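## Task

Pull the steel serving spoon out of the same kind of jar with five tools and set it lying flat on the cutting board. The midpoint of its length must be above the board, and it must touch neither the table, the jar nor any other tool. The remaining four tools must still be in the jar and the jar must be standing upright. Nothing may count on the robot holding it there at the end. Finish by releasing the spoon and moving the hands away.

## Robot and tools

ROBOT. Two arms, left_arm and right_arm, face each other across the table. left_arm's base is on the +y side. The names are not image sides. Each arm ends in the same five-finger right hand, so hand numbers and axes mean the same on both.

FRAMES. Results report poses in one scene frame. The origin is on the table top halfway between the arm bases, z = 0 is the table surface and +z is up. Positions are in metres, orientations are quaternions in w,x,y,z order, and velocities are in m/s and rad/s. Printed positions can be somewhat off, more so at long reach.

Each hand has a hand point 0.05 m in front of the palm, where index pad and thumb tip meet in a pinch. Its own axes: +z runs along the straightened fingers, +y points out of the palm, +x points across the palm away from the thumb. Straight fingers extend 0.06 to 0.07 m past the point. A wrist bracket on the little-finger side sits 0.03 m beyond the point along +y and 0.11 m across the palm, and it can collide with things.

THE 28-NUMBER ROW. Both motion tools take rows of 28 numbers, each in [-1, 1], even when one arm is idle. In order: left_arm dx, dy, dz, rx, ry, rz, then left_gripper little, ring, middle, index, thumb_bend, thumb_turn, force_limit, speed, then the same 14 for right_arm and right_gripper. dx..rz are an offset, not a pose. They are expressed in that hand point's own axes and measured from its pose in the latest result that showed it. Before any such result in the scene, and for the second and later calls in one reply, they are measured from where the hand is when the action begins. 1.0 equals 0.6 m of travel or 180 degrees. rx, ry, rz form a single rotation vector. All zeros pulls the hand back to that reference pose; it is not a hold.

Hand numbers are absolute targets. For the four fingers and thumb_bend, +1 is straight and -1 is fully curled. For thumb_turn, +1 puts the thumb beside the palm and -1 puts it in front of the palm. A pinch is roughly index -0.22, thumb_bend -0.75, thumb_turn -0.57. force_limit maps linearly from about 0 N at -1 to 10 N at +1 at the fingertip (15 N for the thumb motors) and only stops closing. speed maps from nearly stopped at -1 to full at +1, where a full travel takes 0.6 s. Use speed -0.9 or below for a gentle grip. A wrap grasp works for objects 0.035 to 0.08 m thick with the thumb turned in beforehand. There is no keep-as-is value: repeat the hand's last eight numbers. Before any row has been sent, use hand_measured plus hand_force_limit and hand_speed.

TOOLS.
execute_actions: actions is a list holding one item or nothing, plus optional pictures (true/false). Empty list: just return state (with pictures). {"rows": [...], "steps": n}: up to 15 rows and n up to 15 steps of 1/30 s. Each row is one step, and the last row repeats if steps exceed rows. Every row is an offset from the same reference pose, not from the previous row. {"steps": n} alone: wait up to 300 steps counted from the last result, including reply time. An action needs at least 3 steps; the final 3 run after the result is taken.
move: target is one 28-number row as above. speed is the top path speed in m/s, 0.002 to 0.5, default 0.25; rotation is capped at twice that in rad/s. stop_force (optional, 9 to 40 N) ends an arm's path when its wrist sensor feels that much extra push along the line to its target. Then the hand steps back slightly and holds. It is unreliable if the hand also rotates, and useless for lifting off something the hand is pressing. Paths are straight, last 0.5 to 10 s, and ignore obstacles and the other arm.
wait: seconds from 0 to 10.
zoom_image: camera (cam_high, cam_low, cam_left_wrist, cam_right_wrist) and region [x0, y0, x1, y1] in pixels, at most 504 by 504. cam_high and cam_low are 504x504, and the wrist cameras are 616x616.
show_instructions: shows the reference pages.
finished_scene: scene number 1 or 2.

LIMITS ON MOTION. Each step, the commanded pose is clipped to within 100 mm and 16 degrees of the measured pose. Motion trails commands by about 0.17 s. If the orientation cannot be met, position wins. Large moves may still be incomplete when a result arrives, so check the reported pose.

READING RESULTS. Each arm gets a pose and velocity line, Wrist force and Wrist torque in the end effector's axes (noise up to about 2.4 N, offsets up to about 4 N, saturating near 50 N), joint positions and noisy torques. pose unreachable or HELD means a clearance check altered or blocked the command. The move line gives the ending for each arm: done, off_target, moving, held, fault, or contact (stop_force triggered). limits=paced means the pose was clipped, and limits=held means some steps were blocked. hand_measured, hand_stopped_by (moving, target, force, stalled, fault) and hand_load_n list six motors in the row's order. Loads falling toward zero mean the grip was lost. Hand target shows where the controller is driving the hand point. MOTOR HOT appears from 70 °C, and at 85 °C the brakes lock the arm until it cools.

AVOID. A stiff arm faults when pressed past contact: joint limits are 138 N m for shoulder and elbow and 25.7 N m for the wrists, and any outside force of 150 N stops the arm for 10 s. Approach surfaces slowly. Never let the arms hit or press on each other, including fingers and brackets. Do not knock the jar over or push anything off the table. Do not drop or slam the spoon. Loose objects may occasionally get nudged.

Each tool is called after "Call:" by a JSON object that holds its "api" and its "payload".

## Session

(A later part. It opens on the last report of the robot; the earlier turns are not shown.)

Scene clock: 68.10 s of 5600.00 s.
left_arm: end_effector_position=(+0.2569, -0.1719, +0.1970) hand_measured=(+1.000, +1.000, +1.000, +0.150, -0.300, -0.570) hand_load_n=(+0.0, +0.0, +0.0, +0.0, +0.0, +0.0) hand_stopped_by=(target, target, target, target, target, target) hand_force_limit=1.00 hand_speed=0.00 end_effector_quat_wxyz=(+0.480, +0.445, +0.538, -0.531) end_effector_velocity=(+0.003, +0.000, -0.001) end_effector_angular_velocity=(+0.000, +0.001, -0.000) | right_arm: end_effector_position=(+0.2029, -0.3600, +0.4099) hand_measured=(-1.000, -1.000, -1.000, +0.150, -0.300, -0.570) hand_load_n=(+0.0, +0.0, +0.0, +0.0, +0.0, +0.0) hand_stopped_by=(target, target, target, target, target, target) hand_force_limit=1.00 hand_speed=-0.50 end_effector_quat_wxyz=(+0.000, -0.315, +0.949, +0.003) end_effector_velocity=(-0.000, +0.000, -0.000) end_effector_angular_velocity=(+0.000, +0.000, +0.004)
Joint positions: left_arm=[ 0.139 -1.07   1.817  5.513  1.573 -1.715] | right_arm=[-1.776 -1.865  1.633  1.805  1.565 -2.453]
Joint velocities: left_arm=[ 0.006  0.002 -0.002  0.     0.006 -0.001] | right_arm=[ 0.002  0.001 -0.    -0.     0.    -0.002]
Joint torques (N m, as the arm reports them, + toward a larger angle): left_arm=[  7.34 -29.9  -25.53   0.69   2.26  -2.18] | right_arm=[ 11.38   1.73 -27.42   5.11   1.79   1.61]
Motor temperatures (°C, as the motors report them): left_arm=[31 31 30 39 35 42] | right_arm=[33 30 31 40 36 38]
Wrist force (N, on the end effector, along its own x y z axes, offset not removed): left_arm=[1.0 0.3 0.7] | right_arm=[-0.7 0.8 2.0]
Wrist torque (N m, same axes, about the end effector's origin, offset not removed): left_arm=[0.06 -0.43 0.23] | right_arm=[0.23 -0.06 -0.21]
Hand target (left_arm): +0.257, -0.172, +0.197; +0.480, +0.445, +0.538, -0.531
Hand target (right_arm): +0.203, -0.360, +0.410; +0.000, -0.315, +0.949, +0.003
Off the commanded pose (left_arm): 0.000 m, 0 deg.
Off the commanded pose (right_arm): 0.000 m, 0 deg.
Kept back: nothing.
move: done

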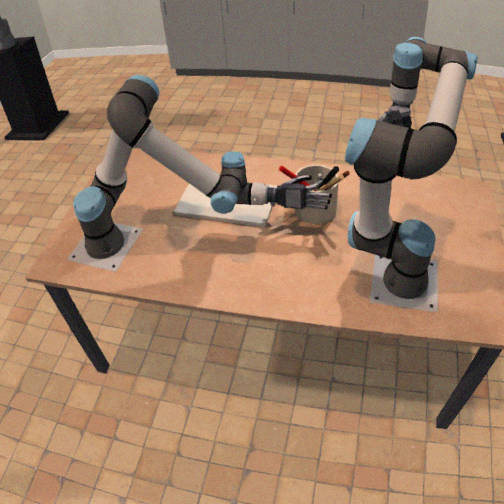

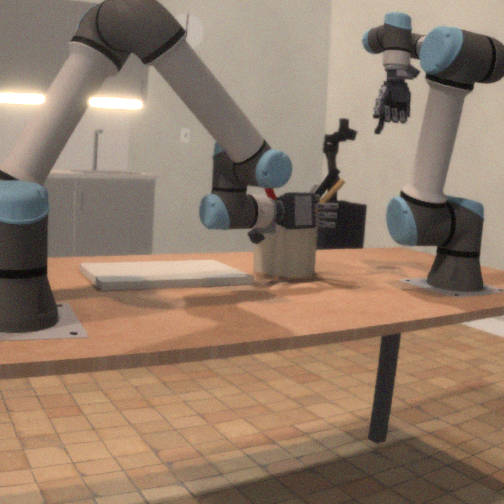

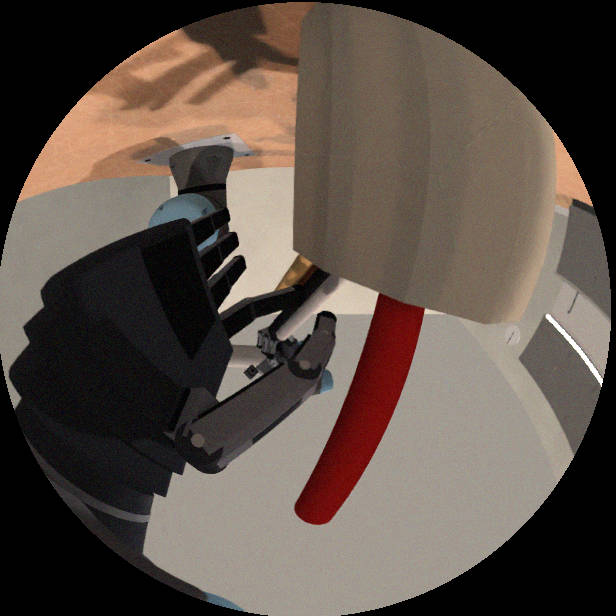

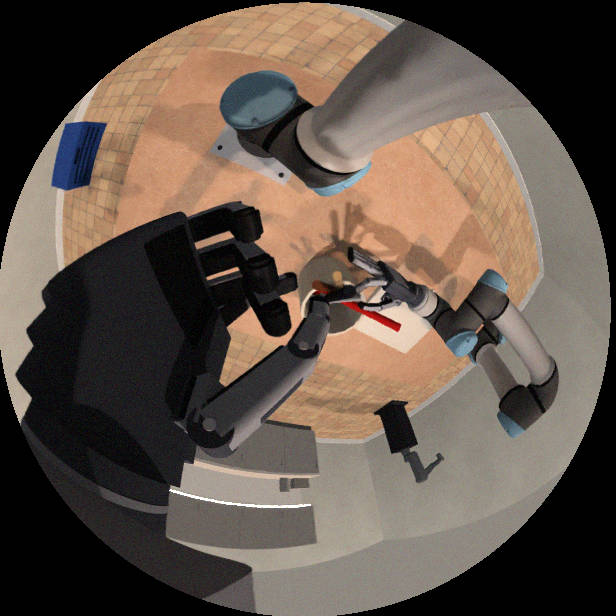

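Call:
{"api": "execute_actions", "payload": {"actions": [{"rows":[[0,0,0,0,0,0,1,1,1,-0.8,-0.3,-0.57,1,-0.7,0,0,0,0,0,0,-1,-1,-1,0.15,-0.3,-0.57,1,-0.5]],"steps":15}]}}

Call:
{"api": "wait", "payload": {"seconds": 2}}

Scene clock: 69.20 s of 5600.00 s.
left_arm: end_effector_position=(+0.2569, -0.1719, +0.1969) hand_measured=(+1.000, +1.000, +1.000, +0.002, -0.300, -0.570) hand_load_n=(+0.0, +0.0, +0.0, +0.5, +0.0, +0.0) hand_stopped_by=(target, target, target, moving, target, target) hand_force_limit=1.00 hand_speed=-0.70 end_effector_quat_wxyz=(+0.480, +0.445, +0.538, -0.531) end_effector_velocity=(-0.001, -0.000, +0.001) end_effector_angular_velocity=(-0.000, +0.000, -0.002) | right_arm: end_effector_position=(+0.2029, -0.3600, +0.4099) hand_measured=(-1.000, -1.000, -1.000, +0.150, -0.300, -0.570) hand_load_n=(+0.0, +0.0, +0.0, +0.0, +0.0, +0.0) hand_stopped_by=(target, target, target, target, target, target) hand_force_limit=1.00 hand_speed=-0.50 end_effector_quat_wxyz=(+0.000, -0.315, +0.949, +0.003) end_effector_velocity=(+0.000, -0.000, -0.000) end_effector_angular_velocity=(-0.000, +0.001, -0.002)
Joint positions: left_arm=[ 0.139 -1.07   1.816  5.513  1.573 -1.715] | right_arm=[-1.776 -1.865  1.633  1.805  1.565 -2.453]
Joint velocities: left_arm=[-0.001 -0.001  0.     0.001  0.001 -0.   ] | right_arm=[-0.     0.001  0.     0.     0.001  0.001]
Joint torques (N m, as the arm reports them, + toward a larger angle): left_arm=[ -7.33 -51.5  -11.54  -0.88  -2.1   -1.78] | right_arm=[ 11.55   2.42 -26.58   5.17   1.6    1.64]
Motor temperatures (°C, as the motors report them): left_arm=[31 31 30 39 35 42] | right_arm=[33 30 31 40 36 38]
Wrist force (N, on the end effector, along its own x y z axes, offset not removed): left_arm=[1.4 -0.9 1.1] | right_arm=[1.4 2.1 1.8]
Wrist torque (N m, same axes, about the end effector's origin, offset not removed): left_arm=[-0.14 -0.56 0.21] | right_arm=[0.38 -0.44 0.06]
Steps of this call (steps 1 to 21: nothing new was sent; steps 22 to 33: the first 12 steps of this action). Readings (end_effector_position | what the end effector reports):
22: left_arm (+0.2573, -0.1719, +0.1970) | right_arm (+0.2029, -0.3600, +0.4099) | left_arm hand_measured=(+1.000, +1.000, +1.000, +0.150, -0.300, -0.570) hand_load_n=(+0.0, +0.0, +0.0, +0.0, +0.0, +0.0) hand_stopped_by=(target, target, target, moving, target, target) hand_force_limit=1.00 hand_speed=-0.70 | right_arm hand_measured=(-1.000, -1.000, -1.000, +0.150, -0.300, -0.570) hand_load_n=(+0.0, +0.0, +0.0, +0.0, +0.0, +0.0) hand_stopped_by=(target, target, target, target, target, target) hand_force_limit=1.00 hand_speed=-0.50
23: left_arm (+0.2573, -0.1719, +0.1970) | right_arm (+0.2029, -0.3600, +0.4099) | left_arm hand_measured=(+1.000, +1.000, +1.000, +0.150, -0.300, -0.570) hand_load_n=(+0.0, +0.0, +0.0, +0.0, +0.0, +0.0) hand_stopped_by=(target, target, target, moving, target, target) hand_force_limit=1.00 hand_speed=-0.70 | right_arm hand_measured=(-1.000, -1.000, -1.000, +0.150, -0.300, -0.570) hand_load_n=(+0.0, +0.0, +0.0, +0.0, +0.0, +0.0) hand_stopped_by=(target, target, target, target, target, target) hand_force_limit=1.00 hand_speed=-0.50
25: left_arm (+0.2572, -0.1719, +0.1970) | right_arm (+0.2029, -0.3600, +0.4099) | left_arm hand_measured=(+1.000, +1.000, +1.000, +0.134, -0.300, -0.570) hand_load_n=(+0.0, +0.0, +0.0, +0.0, +0.0, +0.0) hand_stopped_by=(target, target, target, moving, target, target) hand_force_limit=1.00 hand_speed=-0.70 | right_arm hand_measured=(-1.000, -1.000, -1.000, +0.150, -0.300, -0.570) hand_load_n=(+0.0, +0.0, +0.0, +0.0, +0.0, +0.0) hand_stopped_by=(target, target, target, target, target, target) hand_force_limit=1.00 hand_speed=-0.50
29: left_arm (+0.2570, -0.1719, +0.1970) | right_arm (+0.2029, -0.3600, +0.4099) | left_arm hand_measured=(+1.000, +1.000, +1.000, +0.068, -0.300, -0.570) hand_load_n=(+0.0, +0.0, +0.0, +0.5, +0.0, +0.0) hand_stopped_by=(target, target, target, moving, target, target) hand_force_limit=1.00 hand_speed=-0.70 | right_arm hand_measured=(-1.000, -1.000, -1.000, +0.150, -0.300, -0.570) hand_load_n=(+0.0, +0.0, +0.0, +0.0, +0.0, +0.0) hand_stopped_by=(target, target, target, target, target, target) hand_force_limit=1.00 hand_speed=-0.50
33: the state above

Scene clock: 71.30 s of 5600.00 s.
left_arm: end_effector_position=(+0.2569, -0.1719, +0.1970) hand_measured=(+1.000, +1.000, +1.000, -0.344, -0.298, -0.570) hand_load_n=(+0.0, +0.0, +0.0, +10.0, +4.0, -0.5) hand_stopped_by=(target, target, target, force, target, target) hand_force_limit=1.00 hand_speed=-0.70 end_effector_quat_wxyz=(+0.480, +0.445, +0.538, -0.531) end_effector_velocity=(-0.000, -0.000, -0.001) end_effector_angular_velocity=(+0.001, +0.001, -0.001) | right_arm: end_effector_position=(+0.2029, -0.3600, +0.4099) hand_measured=(-1.000, -1.000, -1.000, +0.150, -0.300, -0.570) hand_load_n=(+0.0, +0.0, +0.0, +0.0, +0.0, +0.0) hand_stopped_by=(target, target, target, target, target, target) hand_force_limit=1.00 hand_speed=-0.50 end_effector_quat_wxyz=(+0.000, -0.315, +0.949, +0.003) end_effector_velocity=(+0.000, -0.001, -0.000) end_effector_angular_velocity=(-0.001, +0.001, -0.001)
Joint positions: left_arm=[ 0.139 -1.07   1.817  5.513  1.573 -1.715] | right_arm=[-1.776 -1.865  1.633  1.805  1.565 -2.453]
Joint velocities: left_arm=[-0.     0.002 -0.    -0.     0.001 -0.001] | right_arm=[-0.002  0.001  0.    -0.     0.001 -0.   ]
Joint torques (N m, as the arm reports them, + toward a larger angle): left_arm=[ -4.95 -52.54 -14.31  -4.18  -2.01   0.6 ] | right_arm=[ 11.63   1.9  -25.92   5.19   1.47   1.82]
Motor temperatures (°C, as the motors report them): left_arm=[31 31 30 39 35 42] | right_arm=[33 30 31 40 36 38]
Wrist force (N, on the end effector, along its own x y z axes, offset not removed): left_arm=[1.1 -0.6 0.4] | right_arm=[3.5 1.5 2.7]
Wrist torque (N m, same axes, about the end effector's origin, offset not removed): left_arm=[-0.06 -0.44 0.10] | right_arm=[0.23 -0.88 0.16]
Hand target (left_arm): +0.257, -0.172, +0.197; +0.480, +0.445, +0.538, -0.531
Hand target (right_arm): +0.203, -0.360, +0.410; +0.000, -0.315, +0.949, +0.003
Off the commanded pose (left_arm): 0.000 m, 0 deg.
Off the commanded pose (right_arm): 0.000 m, 0 deg.
Kept back: nothing.
Steps of this call (steps 1 to 3: the last 3 steps of your previous action; steps 4 to 63: nothing new was sent). Readings (end_effector_position | what the end effector reports):
1: left_arm (+0.2569, -0.1719, +0.1969) | right_arm (+0.2029, -0.3600, +0.4099) | left_arm hand_measured=(+1.000, +1.000, +1.000, -0.016, -0.300, -0.570) hand_load_n=(+0.0, +0.0, +0.0, +0.5, +0.0, +0.0) hand_stopped_by=(target, target, target, moving, target, target) hand_force_limit=1.00 hand_speed=-0.70 | right_arm hand_measured=(-1.000, -1.000, -1.000, +0.150, -0.300, -0.570) hand_load_n=(+0.0, +0.0, +0.0, +0.0, +0.0, +0.0) hand_stopped_by=(target, target, target, target, target, target) hand_force_limit=1.00 hand_speed=-0.50
2: left_arm (+0.2569, -0.1719, +0.1969) | right_arm (+0.2029, -0.3600, +0.4099) | left_arm hand_measured=(+1.000, +1.000, +1.000, -0.032, -0.300, -0.570) hand_load_n=(+0.0, +0.0, +0.0, +0.5, +0.0, +0.0) hand_stopped_by=(target, target, target, moving, target, target) hand_force_limit=1.00 hand_speed=-0.70 | right_arm hand_measured=(-1.000, -1.000, -1.000, +0.150, -0.300, -0.570) hand_load_n=(+0.0, +0.0, +0.0, +0.0, +0.0, +0.0) hand_stopped_by=(target, target, target, target, target, target) hand_force_limit=1.00 hand_speed=-0.50
4: left_arm (+0.2569, -0.1719, +0.1969) | right_arm (+0.2029, -0.3600, +0.4099) | left_arm hand_measured=(+1.000, +1.000, +1.000, -0.066, -0.300, -0.570) hand_load_n=(+0.0, +0.0, +0.0, +0.5, +0.0, +0.0) hand_stopped_by=(target, target, target, moving, target, target) hand_force_limit=1.00 hand_speed=-0.70 | right_arm hand_measured=(-1.000, -1.000, -1.000, +0.150, -0.300, -0.570) hand_load_n=(+0.0, +0.0, +0.0, +0.0, +0.0, +0.0) hand_stopped_by=(target, target, target, target, target, target) hand_force_limit=1.00 hand_speed=-0.50
8: left_arm (+0.2569, -0.1719, +0.1970) | right_arm (+0.2029, -0.3600, +0.4099) | left_arm hand_measured=(+1.000, +1.000, +1.000, -0.132, -0.300, -0.570) hand_load_n=(+0.0, +0.0, +0.0, +0.5, +0.0, +0.0) hand_stopped_by=(target, target, target, moving, target, target) hand_force_limit=1.00 hand_speed=-0.70 | right_arm hand_measured=(-1.000, -1.000, -1.000, +0.150, -0.300, -0.570) hand_load_n=(+0.0, +0.0, +0.0, +0.0, +0.0, +0.0) hand_stopped_by=(target, target, target, target, target, target) hand_force_limit=1.00 hand_speed=-0.50
63: the state above

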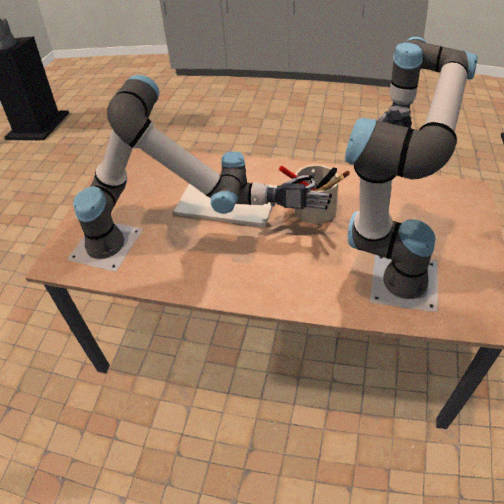

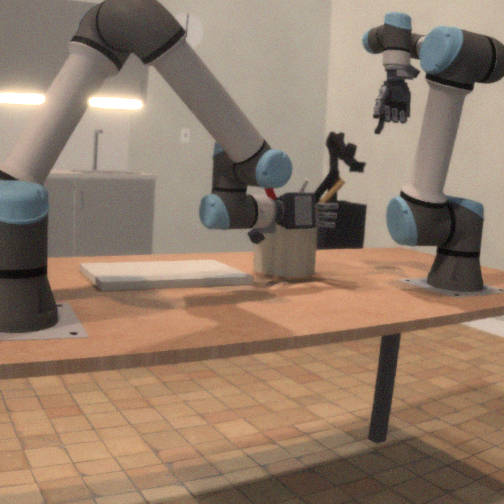

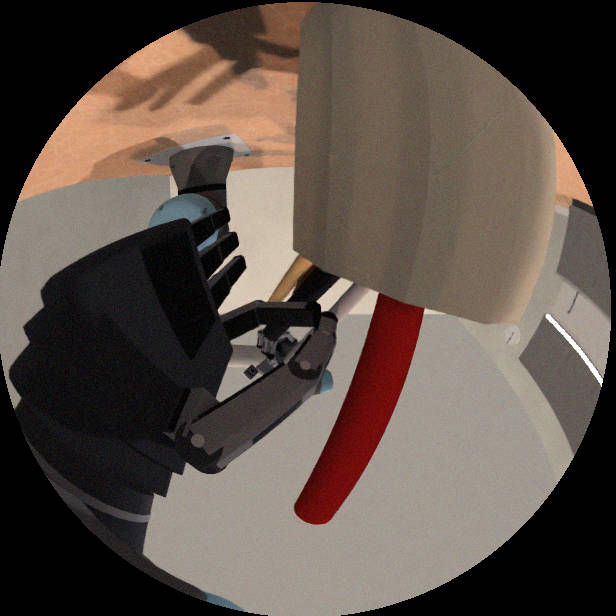

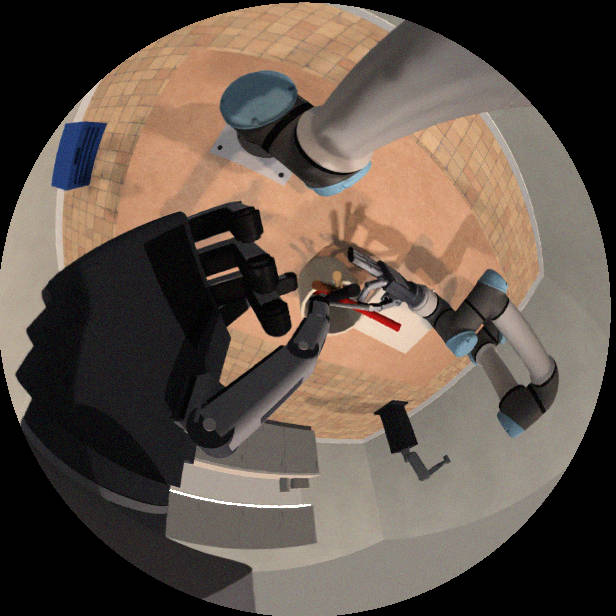

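Call:
{"api": "zoom_image", "payload": {"camera": "cam_left_wrist", "region": [200,200,450,450]}}

Call:
{"api": "zoom_image", "payload": {"camera": "cam_low", "region": [240,150,380,290]}}

Region (200, 200, 450, 450) of cam_left_wrist's 616x616 image, scaled by 2.016, with more detail than that image has.

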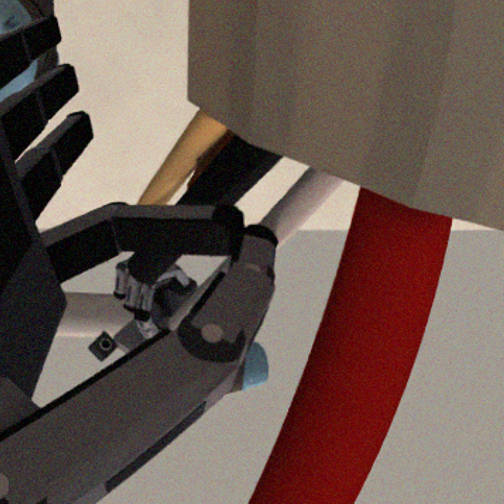

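Region (240, 150, 380, 290) of cam_low's 504x504 image, scaled by 3.600, with more detail than that image has.

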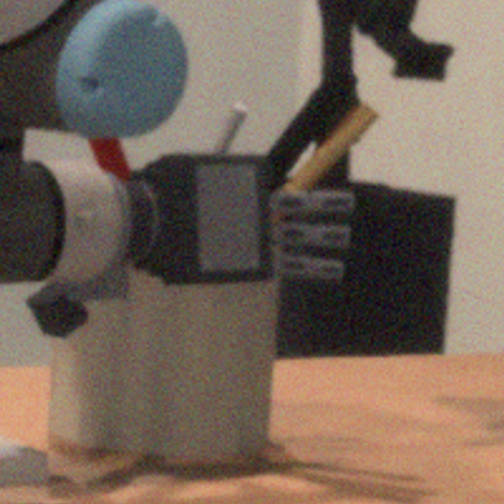

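Call:
{"api": "execute_actions", "payload": {"actions": [{"rows":[[0,0,0,0,0,0,1,1,1,0.3,-0.3,-0.57,1,0,0,0,0,0,0,0,-1,-1,-1,0.15,-0.3,-0.57,1,-0.5]],"steps":15}], "pictures": true}}

Call:
{"api": "zoom_image", "payload": {"camera": "cam_right_wrist", "region": [260,200,460,360]}}

Call:
{"api": "zoom_image", "payload": {"camera": "cam_left_wrist", "region": [200,200,450,450]}}

Scene clock: 72.10 s of 5600.00 s.
left_arm: end_effector_position=(+0.2569, -0.1719, +0.1970) hand_measured=(+1.000, +1.000, +1.000, +0.150, -0.300, -0.570) hand_load_n=(+0.0, +0.0, +0.0, +0.0, +0.0, +0.0) hand_stopped_by=(target, target, target, moving, target, target) hand_force_limit=1.00 hand_speed=0.00 end_effector_quat_wxyz=(+0.480, +0.445, +0.538, -0.531) end_effector_velocity=(-0.000, +0.000, -0.001) end_effector_angular_velocity=(+0.003, +0.000, +0.000) | right_arm: end_effector_position=(+0.2029, -0.3600, +0.4099) hand_measured=(-1.000, -1.000, -1.000, +0.150, -0.300, -0.570) hand_load_n=(+0.0, +0.0, +0.0, +0.0, +0.0, +0.0) hand_stopped_by=(target, target, target, target, target, target) hand_force_limit=1.00 hand_speed=-0.50 end_effector_quat_wxyz=(+0.000, -0.315, +0.949, +0.003) end_effector_velocity=(+0.000, +0.000, +0.000) end_effector_angular_velocity=(+0.001, -0.000, -0.001)
Joint positions: left_arm=[ 0.139 -1.07   1.817  5.513  1.573 -1.715] | right_arm=[-1.776 -1.865  1.633  1.805  1.565 -2.453]
Joint velocities: left_arm=[-0.001  0.001  0.     0.001 -0.001  0.   ] | right_arm=[ 0.001  0.    -0.     0.    -0.001  0.002]
Joint torques (N m, as the arm reports them, + toward a larger angle): left_arm=[ -3.71 -51.66 -15.91  -4.13  -1.9    1.25] | right_arm=[ 10.5    2.14 -27.97   5.13   1.72   1.65]
Motor temperatures (°C, as the motors report them): left_arm=[31 31 30 39 35 42] | right_arm=[33 30 31 40 36 38]
Wrist force (N, on the end effector, along its own x y z axes, offset not removed): left_arm=[1.0 -1.8 1.1] | right_arm=[1.4 3.9 1.5]
Wrist torque (N m, same axes, about the end effector's origin, offset not removed): left_arm=[-0.30 -0.39 0.11] | right_arm=[0.68 -0.41 0.18]
Steps of this call (steps 1 to 12: nothing new was sent; steps 13 to 24: the first 12 steps of this action). Readings (end_effector_position | what the end effector reports):
13: left_arm (+0.2569, -0.1719, +0.1970) | right_arm (+0.2029, -0.3600, +0.4099) | left_arm hand_measured=(+1.000, +1.000, +1.000, -0.344, -0.298, -0.570) hand_load_n=(+0.0, +0.0, +0.0, +10.0, +4.0, -0.5) hand_stopped_by=(target, target, target, moving, target, target) hand_force_limit=1.00 hand_speed=0.00 | right_arm hand_measured=(-1.000, -1.000, -1.000, +0.150, -0.300, -0.570) hand_load_n=(+0.0, +0.0, +0.0, +0.0, +0.0, +0.0) hand_stopped_by=(target, target, target, target, target, target) hand_force_limit=1.00 hand_speed=-0.50
14: left_arm (+0.2569, -0.1719, +0.1970) | right_arm (+0.2029, -0.3600, +0.4099) | left_arm hand_measured=(+1.000, +1.000, +1.000, -0.344, -0.298, -0.570) hand_load_n=(+0.0, +0.0, +0.0, +10.0, +4.0, -0.5) hand_stopped_by=(target, target, target, moving, target, target) hand_force_limit=1.00 hand_speed=0.00 | right_arm hand_measured=(-1.000, -1.000, -1.000, +0.150, -0.300, -0.570) hand_load_n=(+0.0, +0.0, +0.0, +0.0, +0.0, +0.0) hand_stopped_by=(target, target, target, target, target, target) hand_force_limit=1.00 hand_speed=-0.50
16: left_arm (+0.2569, -0.1719, +0.1970) | right_arm (+0.2029, -0.3600, +0.4099) | left_arm hand_measured=(+1.000, +1.000, +1.000, -0.296, -0.300, -0.570) hand_load_n=(+0.0, +0.0, +0.0, +0.0, +0.0, +0.0) hand_stopped_by=(target, target, target, moving, target, target) hand_force_limit=1.00 hand_speed=0.00 | right_arm hand_measured=(-1.000, -1.000, -1.000, +0.150, -0.300, -0.570) hand_load_n=(+0.0, +0.0, +0.0, +0.0, +0.0, +0.0) hand_stopped_by=(target, target, target, target, target, target) hand_force_limit=1.00 hand_speed=-0.50
20: left_arm (+0.2569, -0.1719, +0.1970) | right_arm (+0.2029, -0.3600, +0.4099) | left_arm hand_measured=(+1.000, +1.000, +1.000, -0.074, -0.300, -0.570) hand_load_n=(+0.0, +0.0, +0.0, +0.0, +0.0, +0.0) hand_stopped_by=(target, target, target, moving, target, target) hand_force_limit=1.00 hand_speed=0.00 | right_arm hand_measured=(-1.000, -1.000, -1.000, +0.150, -0.300, -0.570) hand_load_n=(+0.0, +0.0, +0.0, +0.0, +0.0, +0.0) hand_stopped_by=(target, target, target, target, target, target) hand_force_limit=1.00 hand_speed=-0.50
24: the state above

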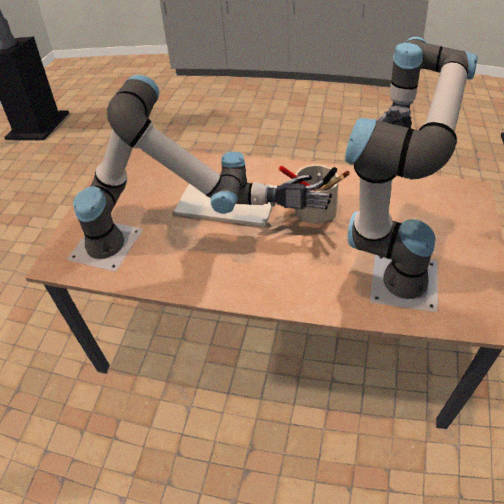

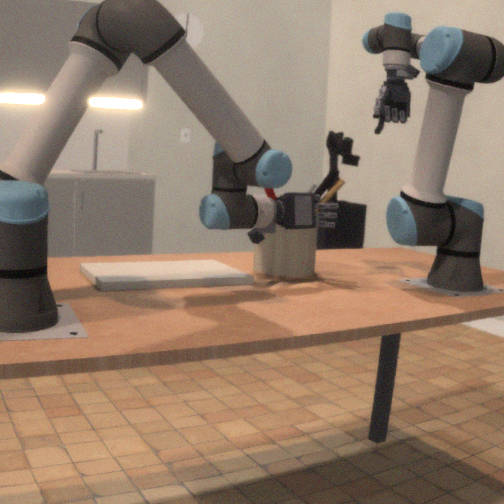

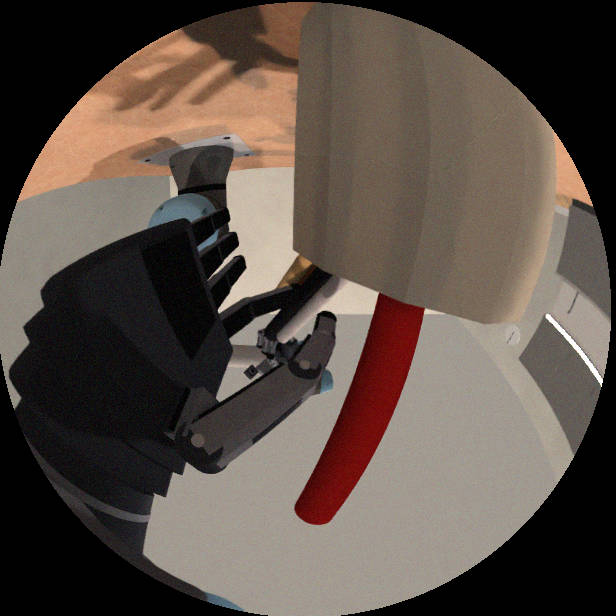

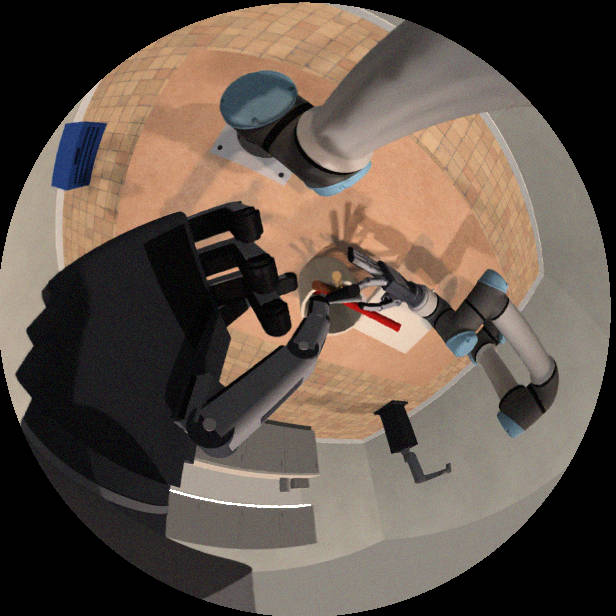

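Region (260, 200, 460, 360) of cam_right_wrist's 616x616 image, scaled by 2.520, with more detail than that image has; it fills the top 403 rows of this view, and the rest is white.

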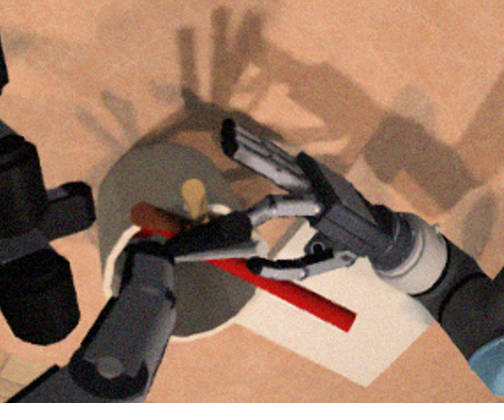

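Region (200, 200, 450, 450) of cam_left_wrist's 616x616 image, scaled by 2.016, with more detail than that image has.

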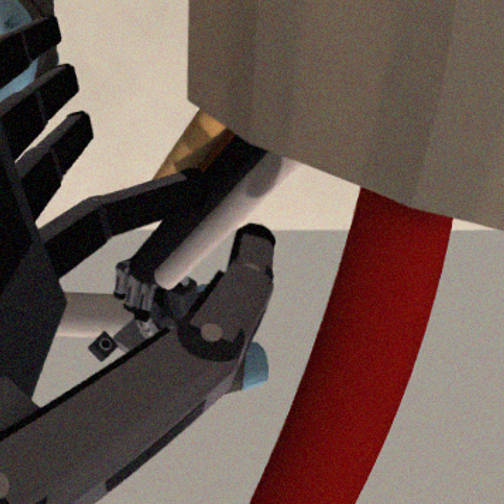

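Call:
{"api": "move", "payload": {"target": [0,0,-0.03,0,0,0,1,1,1,0.15,-0.3,-0.57,1,0,0,0,0,0,0,0,-1,-1,-1,0.15,-0.3,-0.57,1,-0.5], "speed": 0.02}}

Call:
{"api": "zoom_image", "payload": {"camera": "cam_right_wrist", "region": [260,200,460,360]}}

Call:
{"api": "zoom_image", "payload": {"camera": "cam_left_wrist", "region": [200,200,450,450]}}

Scene clock: 73.60 s of 5600.00 s.
left_arm: end_effector_position=(+0.2562, -0.1543, +0.1966) hand_measured=(+1.000, +1.000, +1.000, +0.150, -0.300, -0.570) hand_load_n=(+0.0, +0.0, +0.0, +0.5, +0.0, +0.0) hand_stopped_by=(target, target, target, target, target, target) hand_force_limit=1.00 hand_speed=0.00 end_effector_quat_wxyz=(+0.480, +0.445, +0.538, -0.531) end_effector_velocity=(-0.001, +0.003, -0.000) end_effector_angular_velocity=(+0.001, -0.001, -0.001) | right_arm: end_effector_position=(+0.2029, -0.3600, +0.4099) hand_measured=(-1.000, -1.000, -1.000, +0.150, -0.300, -0.570) hand_load_n=(+0.0, +0.0, +0.0, +0.0, +0.0, +0.0) hand_stopped_by=(target, target, target, target, target, target) hand_force_limit=1.00 hand_speed=-0.50 end_effector_quat_wxyz=(+0.000, -0.315, +0.949, +0.003) end_effector_velocity=(-0.000, -0.000, +0.000) end_effector_angular_velocity=(-0.001, -0.000, +0.000)
Joint positions: left_arm=[ 0.139 -1.101  1.87   5.49   1.573 -1.715] | right_arm=[-1.776 -1.865  1.633  1.805  1.565 -2.453]
Joint velocities: left_arm=[-0.002 -0.005  0.009 -0.003 -0.     0.001] | right_arm=[ 0.    -0.     0.     0.     0.001  0.   ]
Joint torques (N m, as the arm reports them, + toward a larger angle): left_arm=[  5.24 -49.8  -11.59  -4.23   2.13   1.04] | right_arm=[ 10.34   1.18 -26.93   5.1    2.06   1.7 ]
Motor temperatures (°C, as the motors report them): left_arm=[31 31 30 39 35 42] | right_arm=[33 30 31 40 36 38]
Wrist force (N, on the end effector, along its own x y z axes, offset not removed): left_arm=[-0.5 -0.8 2.0] | right_arm=[1.1 2.5 3.3]
Wrist torque (N m, same axes, about the end effector's origin, offset not removed): left_arm=[-0.10 -0.16 0.07] | right_arm=[0.21 -0.37 0.05]
Hand target (left_arm): +0.256, -0.154, +0.197; +0.480, +0.445, +0.538, -0.531
Hand target (right_arm): +0.203, -0.360, +0.410; +0.000, -0.315, +0.949, +0.003
Off your previous action's commanded pose (left_arm): 0.000 m, 0 deg at its last step (step 3 of this call).
Off your previous action's commanded pose (right_arm): 0.000 m, 0 deg at its last step (step 3 of this call).
Off the commanded pose (left_arm): 0.000 m, 0 deg.
Off the commanded pose (right_arm): 0.000 m, 0 deg.
Kept back: nothing.
move: done

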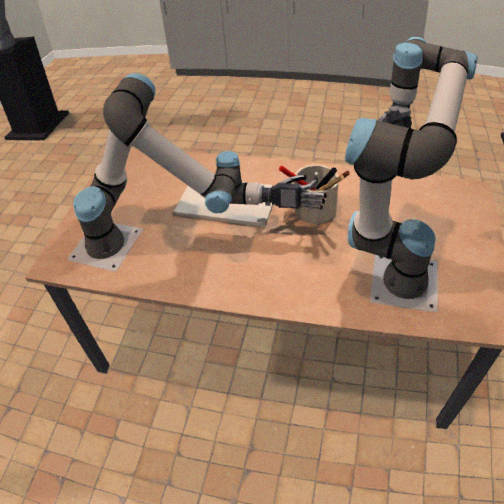

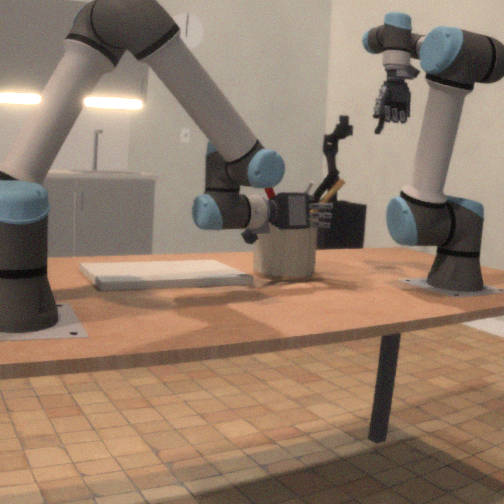

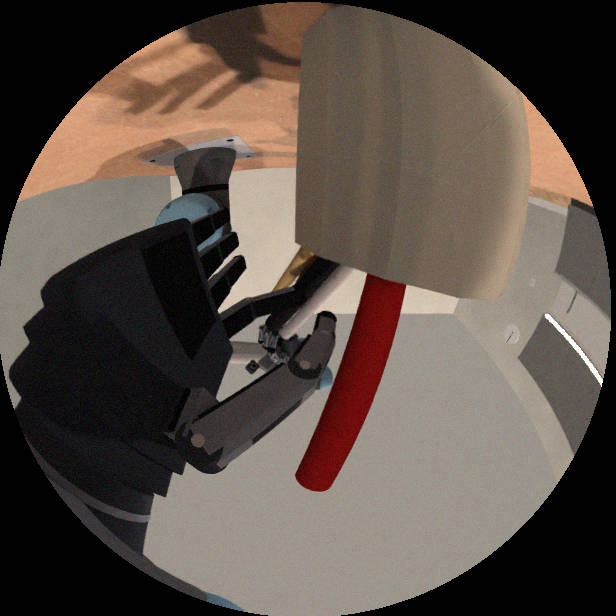

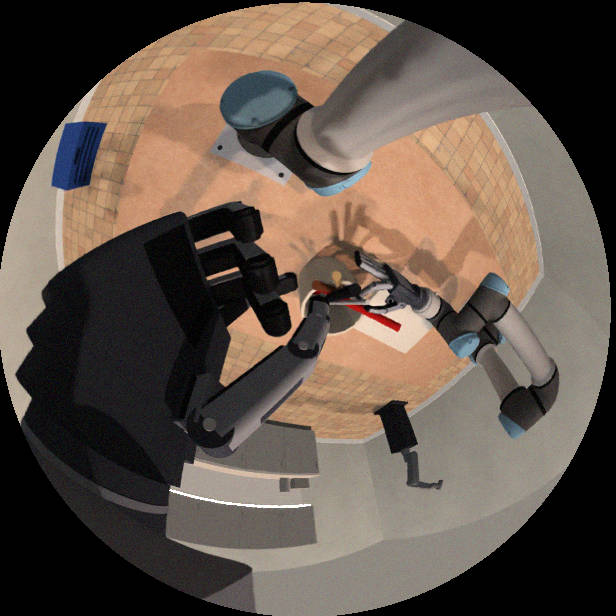

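Region (260, 200, 460, 360) of cam_right_wrist's 616x616 image, scaled by 2.520, with more detail than that image has; it fills the top 403 rows of this view, and the rest is white.

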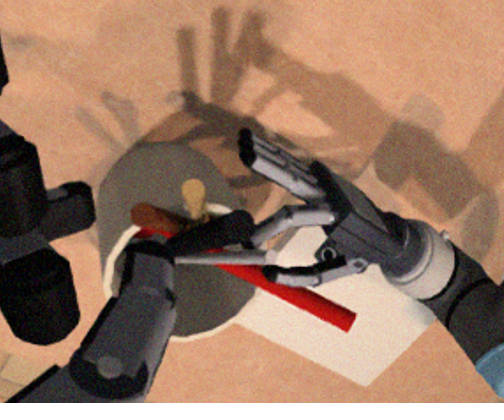

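Region (200, 200, 450, 450) of cam_left_wrist's 616x616 image, scaled by 2.016, with more detail than that image has.

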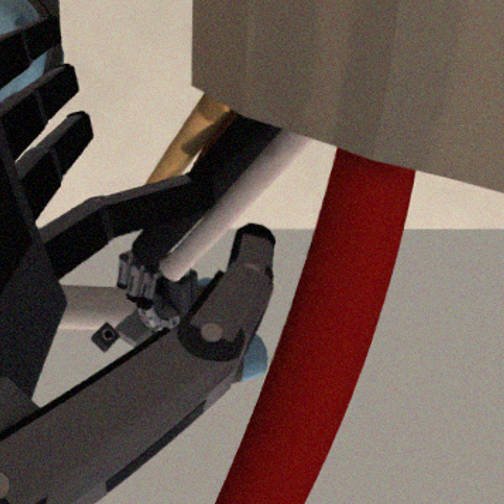

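Call:
{"api": "execute_actions", "payload": {"actions": [{"rows":[[0,0,0,0,0,0,1,1,1,-0.8,-0.3,-0.57,1,-0.5,0,0,0,0,0,0,-1,-1,-1,0.15,-0.3,-0.57,1,-0.5]],"steps":15}]}}

Call:
{"api": "wait", "payload": {"seconds": 1.5}}

Call:
{"api": "zoom_image", "payload": {"camera": "cam_right_wrist", "region": [260,200,460,360]}}

Call:
{"api": "zoom_image", "payload": {"camera": "cam_left_wrist", "region": [200,200,450,450]}}

Scene clock: 74.17 s of 5600.00 s.
left_arm: end_effector_position=(+0.2562, -0.1543, +0.1968) hand_measured=(+1.000, +1.000, +1.000, -0.098, -0.300, -0.570) hand_load_n=(+0.0, +0.0, +0.0, +0.0, +0.0, +0.0) hand_stopped_by=(target, target, target, moving, target, target) hand_force_limit=1.00 hand_speed=-0.50 end_effector_quat_wxyz=(+0.480, +0.445, +0.538, -0.531) end_effector_velocity=(+0.001, +0.000, -0.001) end_effector_angular_velocity=(+0.002, +0.001, +0.001) | right_arm: end_effector_position=(+0.2029, -0.3600, +0.4099) hand_measured=(-1.000, -1.000, -1.000, +0.150, -0.300, -0.570) hand_load_n=(+0.0, +0.0, +0.0, +0.0, +0.0, +0.0) hand_stopped_by=(target, target, target, target, target, target) hand_force_limit=1.00 hand_speed=-0.50 end_effector_quat_wxyz=(+0.000, -0.315, +0.949, +0.003) end_effector_velocity=(-0.000, +0.000, -0.000) end_effector_angular_velocity=(+0.000, +0.000, +0.001)
Joint positions: left_arm=[ 0.139 -1.101  1.87   5.49   1.573 -1.715] | right_arm=[-1.776 -1.865  1.633  1.805  1.565 -2.453]
Joint velocities: left_arm=[ 0.001  0.001 -0.001  0.001 -0.    -0.001] | right_arm=[ 0.001  0.    -0.    -0.     0.     0.   ]
Joint torques (N m, as the arm reports them, + toward a larger angle): left_arm=[  4.26 -26.53 -25.05   0.85   1.89   1.04] | right_arm=[ 10.21   1.92 -27.88   5.15   1.71   1.77]
Motor temperatures (°C, as the motors report them): left_arm=[31 31 30 39 35 42] | right_arm=[33 30 31 40 36 38]
Wrist force (N, on the end effector, along its own x y z axes, offset not removed): left_arm=[-0.4 -1.2 0.9] | right_arm=[2.2 2.8 2.2]
Wrist torque (N m, same axes, about the end effector's origin, offset not removed): left_arm=[-0.15 -0.23 0.03] | right_arm=[0.45 -0.60 0.12]
Steps of this call (steps 1 to 5: nothing new was sent; steps 6 to 17: the first 12 steps of this action). Readings (end_effector_position | what the end effector reports):
6: left_arm (+0.2561, -0.1540, +0.1966) | right_arm (+0.2029, -0.3600, +0.4099) | left_arm hand_measured=(+1.000, +1.000, +1.000, +0.150, -0.300, -0.570) hand_load_n=(+0.0, +0.0, +0.0, +0.5, +0.0, +0.0) hand_stopped_by=(target, target, target, moving, target, target) hand_force_limit=1.00 hand_speed=-0.50 | right_arm hand_measured=(-1.000, -1.000, -1.000, +0.150, -0.300, -0.570) hand_load_n=(+0.0, +0.0, +0.0, +0.0, +0.0, +0.0) hand_stopped_by=(target, target, target, target, target, target) hand_force_limit=1.00 hand_speed=-0.50
7: left_arm (+0.2561, -0.1540, +0.1966) | right_arm (+0.2029, -0.3600, +0.4099) | left_arm hand_measured=(+1.000, +1.000, +1.000, +0.150, -0.300, -0.570) hand_load_n=(+0.0, +0.0, +0.0, +0.5, +0.0, +0.0) hand_stopped_by=(target, target, target, moving, target, target) hand_force_limit=1.00 hand_speed=-0.50 | right_arm hand_measured=(-1.000, -1.000, -1.000, +0.150, -0.300, -0.570) hand_load_n=(+0.0, +0.0, +0.0, +0.0, +0.0, +0.0) hand_stopped_by=(target, target, target, target, target, target) hand_force_limit=1.00 hand_speed=-0.50
9: left_arm (+0.2561, -0.1541, +0.1967) | right_arm (+0.2029, -0.3600, +0.4099) | left_arm hand_measured=(+1.000, +1.000, +1.000, +0.124, -0.300, -0.570) hand_load_n=(+0.0, +0.0, +0.0, +0.0, +0.0, +0.0) hand_stopped_by=(target, target, target, moving, target, target) hand_force_limit=1.00 hand_speed=-0.50 | right_arm hand_measured=(-1.000, -1.000, -1.000, +0.150, -0.300, -0.570) hand_load_n=(+0.0, +0.0, +0.0, +0.0, +0.0, +0.0) hand_stopped_by=(target, target, target, target, target, target) hand_force_limit=1.00 hand_speed=-0.50
13: left_arm (+0.2562, -0.1542, +0.1968) | right_arm (+0.2029, -0.3600, +0.4099) | left_arm hand_measured=(+1.000, +1.000, +1.000, +0.014, -0.300, -0.570) hand_load_n=(+0.0, +0.0, +0.0, +0.0, +0.0, +0.0) hand_stopped_by=(target, target, target, moving, target, target) hand_force_limit=1.00 hand_speed=-0.50 | right_arm hand_measured=(-1.000, -1.000, -1.000, +0.150, -0.300, -0.570) hand_load_n=(+0.0, +0.0, +0.0, +0.0, +0.0, +0.0) hand_stopped_by=(target, target, target, target, target, target) hand_force_limit=1.00 hand_speed=-0.50
17: the state above

Scene clock: 75.77 s of 5600.00 s.
left_arm: end_effector_position=(+0.2562, -0.1543, +0.1966) hand_measured=(+1.000, +1.000, +1.000, -0.344, -0.298, -0.570) hand_load_n=(+0.0, +0.0, +0.0, +9.5, +4.0, -0.5) hand_stopped_by=(target, target, target, force, target, target) hand_force_limit=1.00 hand_speed=-0.50 end_effector_quat_wxyz=(+0.480, +0.445, +0.538, -0.531) end_effector_velocity=(-0.000, -0.000, -0.001) end_effector_angular_velocity=(+0.001, +0.002, -0.001) | right_arm: end_effector_position=(+0.2029, -0.3600, +0.4099) hand_measured=(-1.000, -1.000, -1.000, +0.150, -0.300, -0.570) hand_load_n=(+0.0, +0.0, +0.0, +0.0, +0.0, +0.0) hand_stopped_by=(target, target, target, target, target, target) hand_force_limit=1.00 hand_speed=-0.50 end_effector_quat_wxyz=(+0.000, -0.315, +0.949, +0.003) end_effector_velocity=(-0.000, -0.000, +0.000) end_effector_angular_velocity=(-0.000, -0.000, -0.000)
Joint positions: left_arm=[ 0.139 -1.101  1.87   5.49   1.573 -1.715] | right_arm=[-1.776 -1.865  1.633  1.805  1.565 -2.453]
Joint velocities: left_arm=[-0.     0.001 -0.    -0.     0.001 -0.002] | right_arm=[-0. -0. -0.  0.  0.  0.]
Joint torques (N m, as the arm reports them, + toward a larger angle): left_arm=[  3.74 -26.97 -25.56   0.8    1.88   1.01] | right_arm=[ 10.2    2.08 -27.56   5.1    1.67   1.84]
Motor temperatures (°C, as the motors report them): left_arm=[31 31 30 39 35 42] | right_arm=[33 30 31 40 36 38]
Wrist force (N, on the end effector, along its own x y z axes, offset not removed): left_arm=[-0.3 -0.5 2.0] | right_arm=[0.6 3.2 3.0]
Wrist torque (N m, same axes, about the end effector's origin, offset not removed): left_arm=[-0.13 -0.27 0.06] | right_arm=[0.52 -0.40 0.07]
Hand target (left_arm): +0.256, -0.154, +0.197; +0.480, +0.445, +0.538, -0.531
Hand target (right_arm): +0.203, -0.360, +0.410; +0.000, -0.315, +0.949, +0.003
Off the commanded pose (left_arm): 0.000 m, 0 deg.
Off the commanded pose (right_arm): 0.000 m, 0 deg.
Kept back: nothing.
Steps of this call (steps 1 to 3: the last 3 steps of your previous action; steps 4 to 48: nothing new was sent). Readings (end_effector_position | what the end effector reports):
1: left_arm (+0.2562, -0.1543, +0.1968) | right_arm (+0.2029, -0.3600, +0.4099) | left_arm hand_measured=(+1.000, +1.000, +1.000, -0.126, -0.300, -0.570) hand_load_n=(+0.0, +0.0, +0.0, +0.0, +0.0, +0.0) hand_stopped_by=(target, target, target, moving, target, target) hand_force_limit=1.00 hand_speed=-0.50 | right_arm hand_measured=(-1.000, -1.000, -1.000, +0.150, -0.300, -0.570) hand_load_n=(+0.0, +0.0, +0.0, +0.0, +0.0, +0.0) hand_stopped_by=(target, target, target, target, target, target) hand_force_limit=1.00 hand_speed=-0.50
2: left_arm (+0.2562, -0.1543, +0.1967) | right_arm (+0.2029, -0.3600, +0.4099) | left_arm hand_measured=(+1.000, +1.000, +1.000, -0.152, -0.300, -0.570) hand_load_n=(+0.0, +0.0, +0.0, +0.0, +0.0, +0.0) hand_stopped_by=(target, target, target, moving, target, target) hand_force_limit=1.00 hand_speed=-0.50 | right_arm hand_measured=(-1.000, -1.000, -1.000, +0.150, -0.300, -0.570) hand_load_n=(+0.0, +0.0, +0.0, +0.0, +0.0, +0.0) hand_stopped_by=(target, target, target, target, target, target) hand_force_limit=1.00 hand_speed=-0.50
4: left_arm (+0.2562, -0.1543, +0.1967) | right_arm (+0.2029, -0.3600, +0.4099) | left_arm hand_measured=(+1.000, +1.000, +1.000, -0.208, -0.300, -0.570) hand_load_n=(+0.0, +0.0, +0.0, +0.0, +0.0, +0.0) hand_stopped_by=(target, target, target, moving, target, target) hand_force_limit=1.00 hand_speed=-0.50 | right_arm hand_measured=(-1.000, -1.000, -1.000, +0.150, -0.300, -0.570) hand_load_n=(+0.0, +0.0, +0.0, +0.0, +0.0, +0.0) hand_stopped_by=(target, target, target, target, target, target) hand_force_limit=1.00 hand_speed=-0.50
8: left_arm (+0.2562, -0.1543, +0.1967) | right_arm (+0.2029, -0.3600, +0.4099) | left_arm hand_measured=(+1.000, +1.000, +1.000, -0.318, -0.300, -0.570) hand_load_n=(+0.0, +0.0, +0.0, +4.0, +1.0, +0.0) hand_stopped_by=(target, target, target, moving, target, target) hand_force_limit=1.00 hand_speed=-0.50 | right_arm hand_measured=(-1.000, -1.000, -1.000, +0.150, -0.300, -0.570) hand_load_n=(+0.0, +0.0, +0.0, +0.0, +0.0, +0.0) hand_stopped_by=(target, target, target, target, target, target) hand_force_limit=1.00 hand_speed=-0.50
48: the state above

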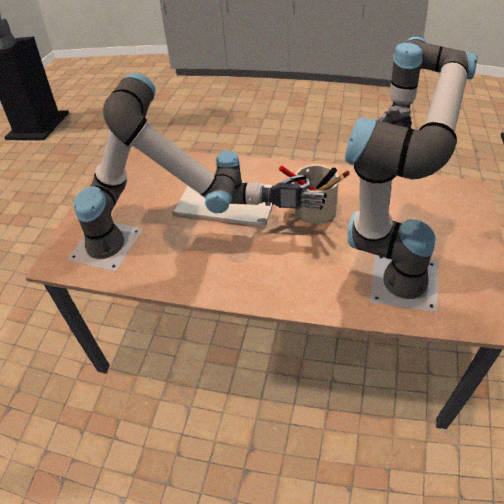

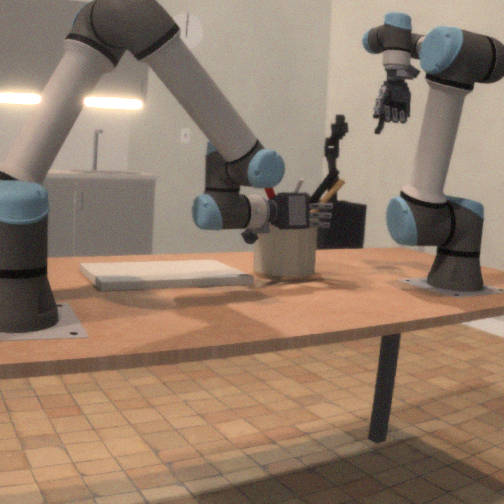

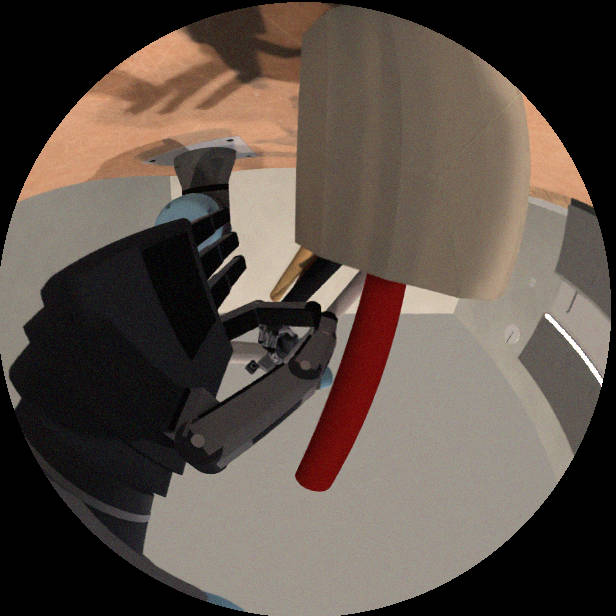

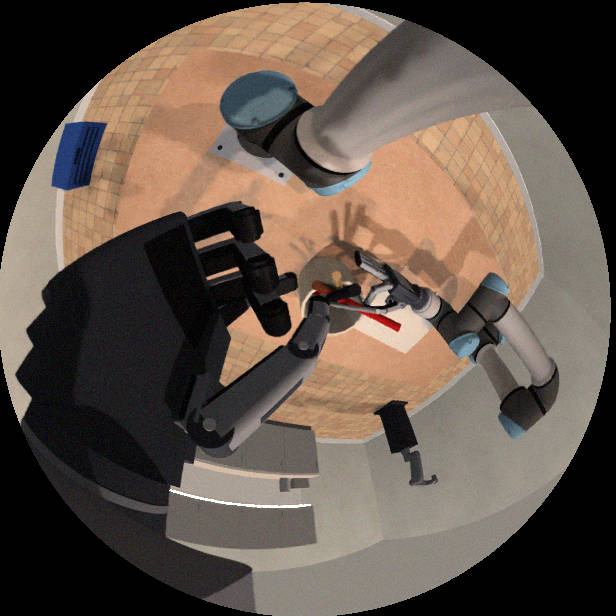

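Region (260, 200, 460, 360) of cam_right_wrist's 616x616 image, scaled by 2.520, with more detail than that image has; it fills the top 403 rows of this view, and the rest is white.

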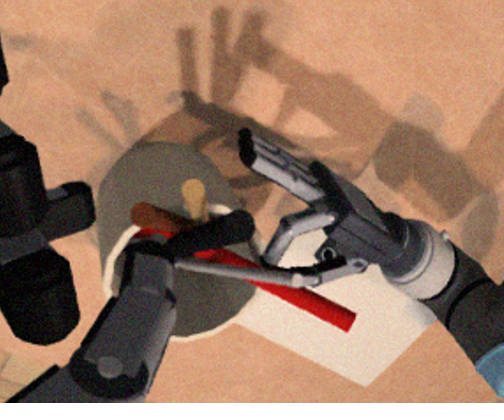

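Region (200, 200, 450, 450) of cam_left_wrist's 616x616 image, scaled by 2.016, with more detail than that image has.

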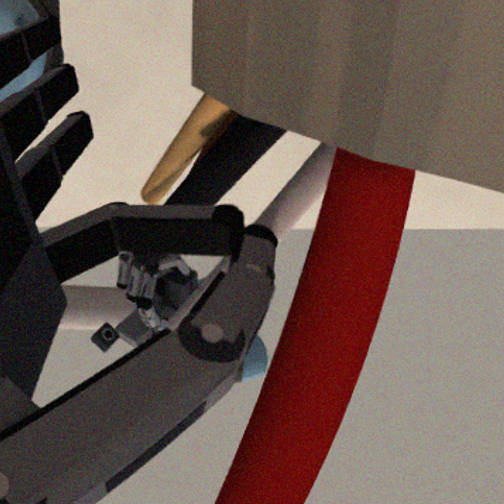

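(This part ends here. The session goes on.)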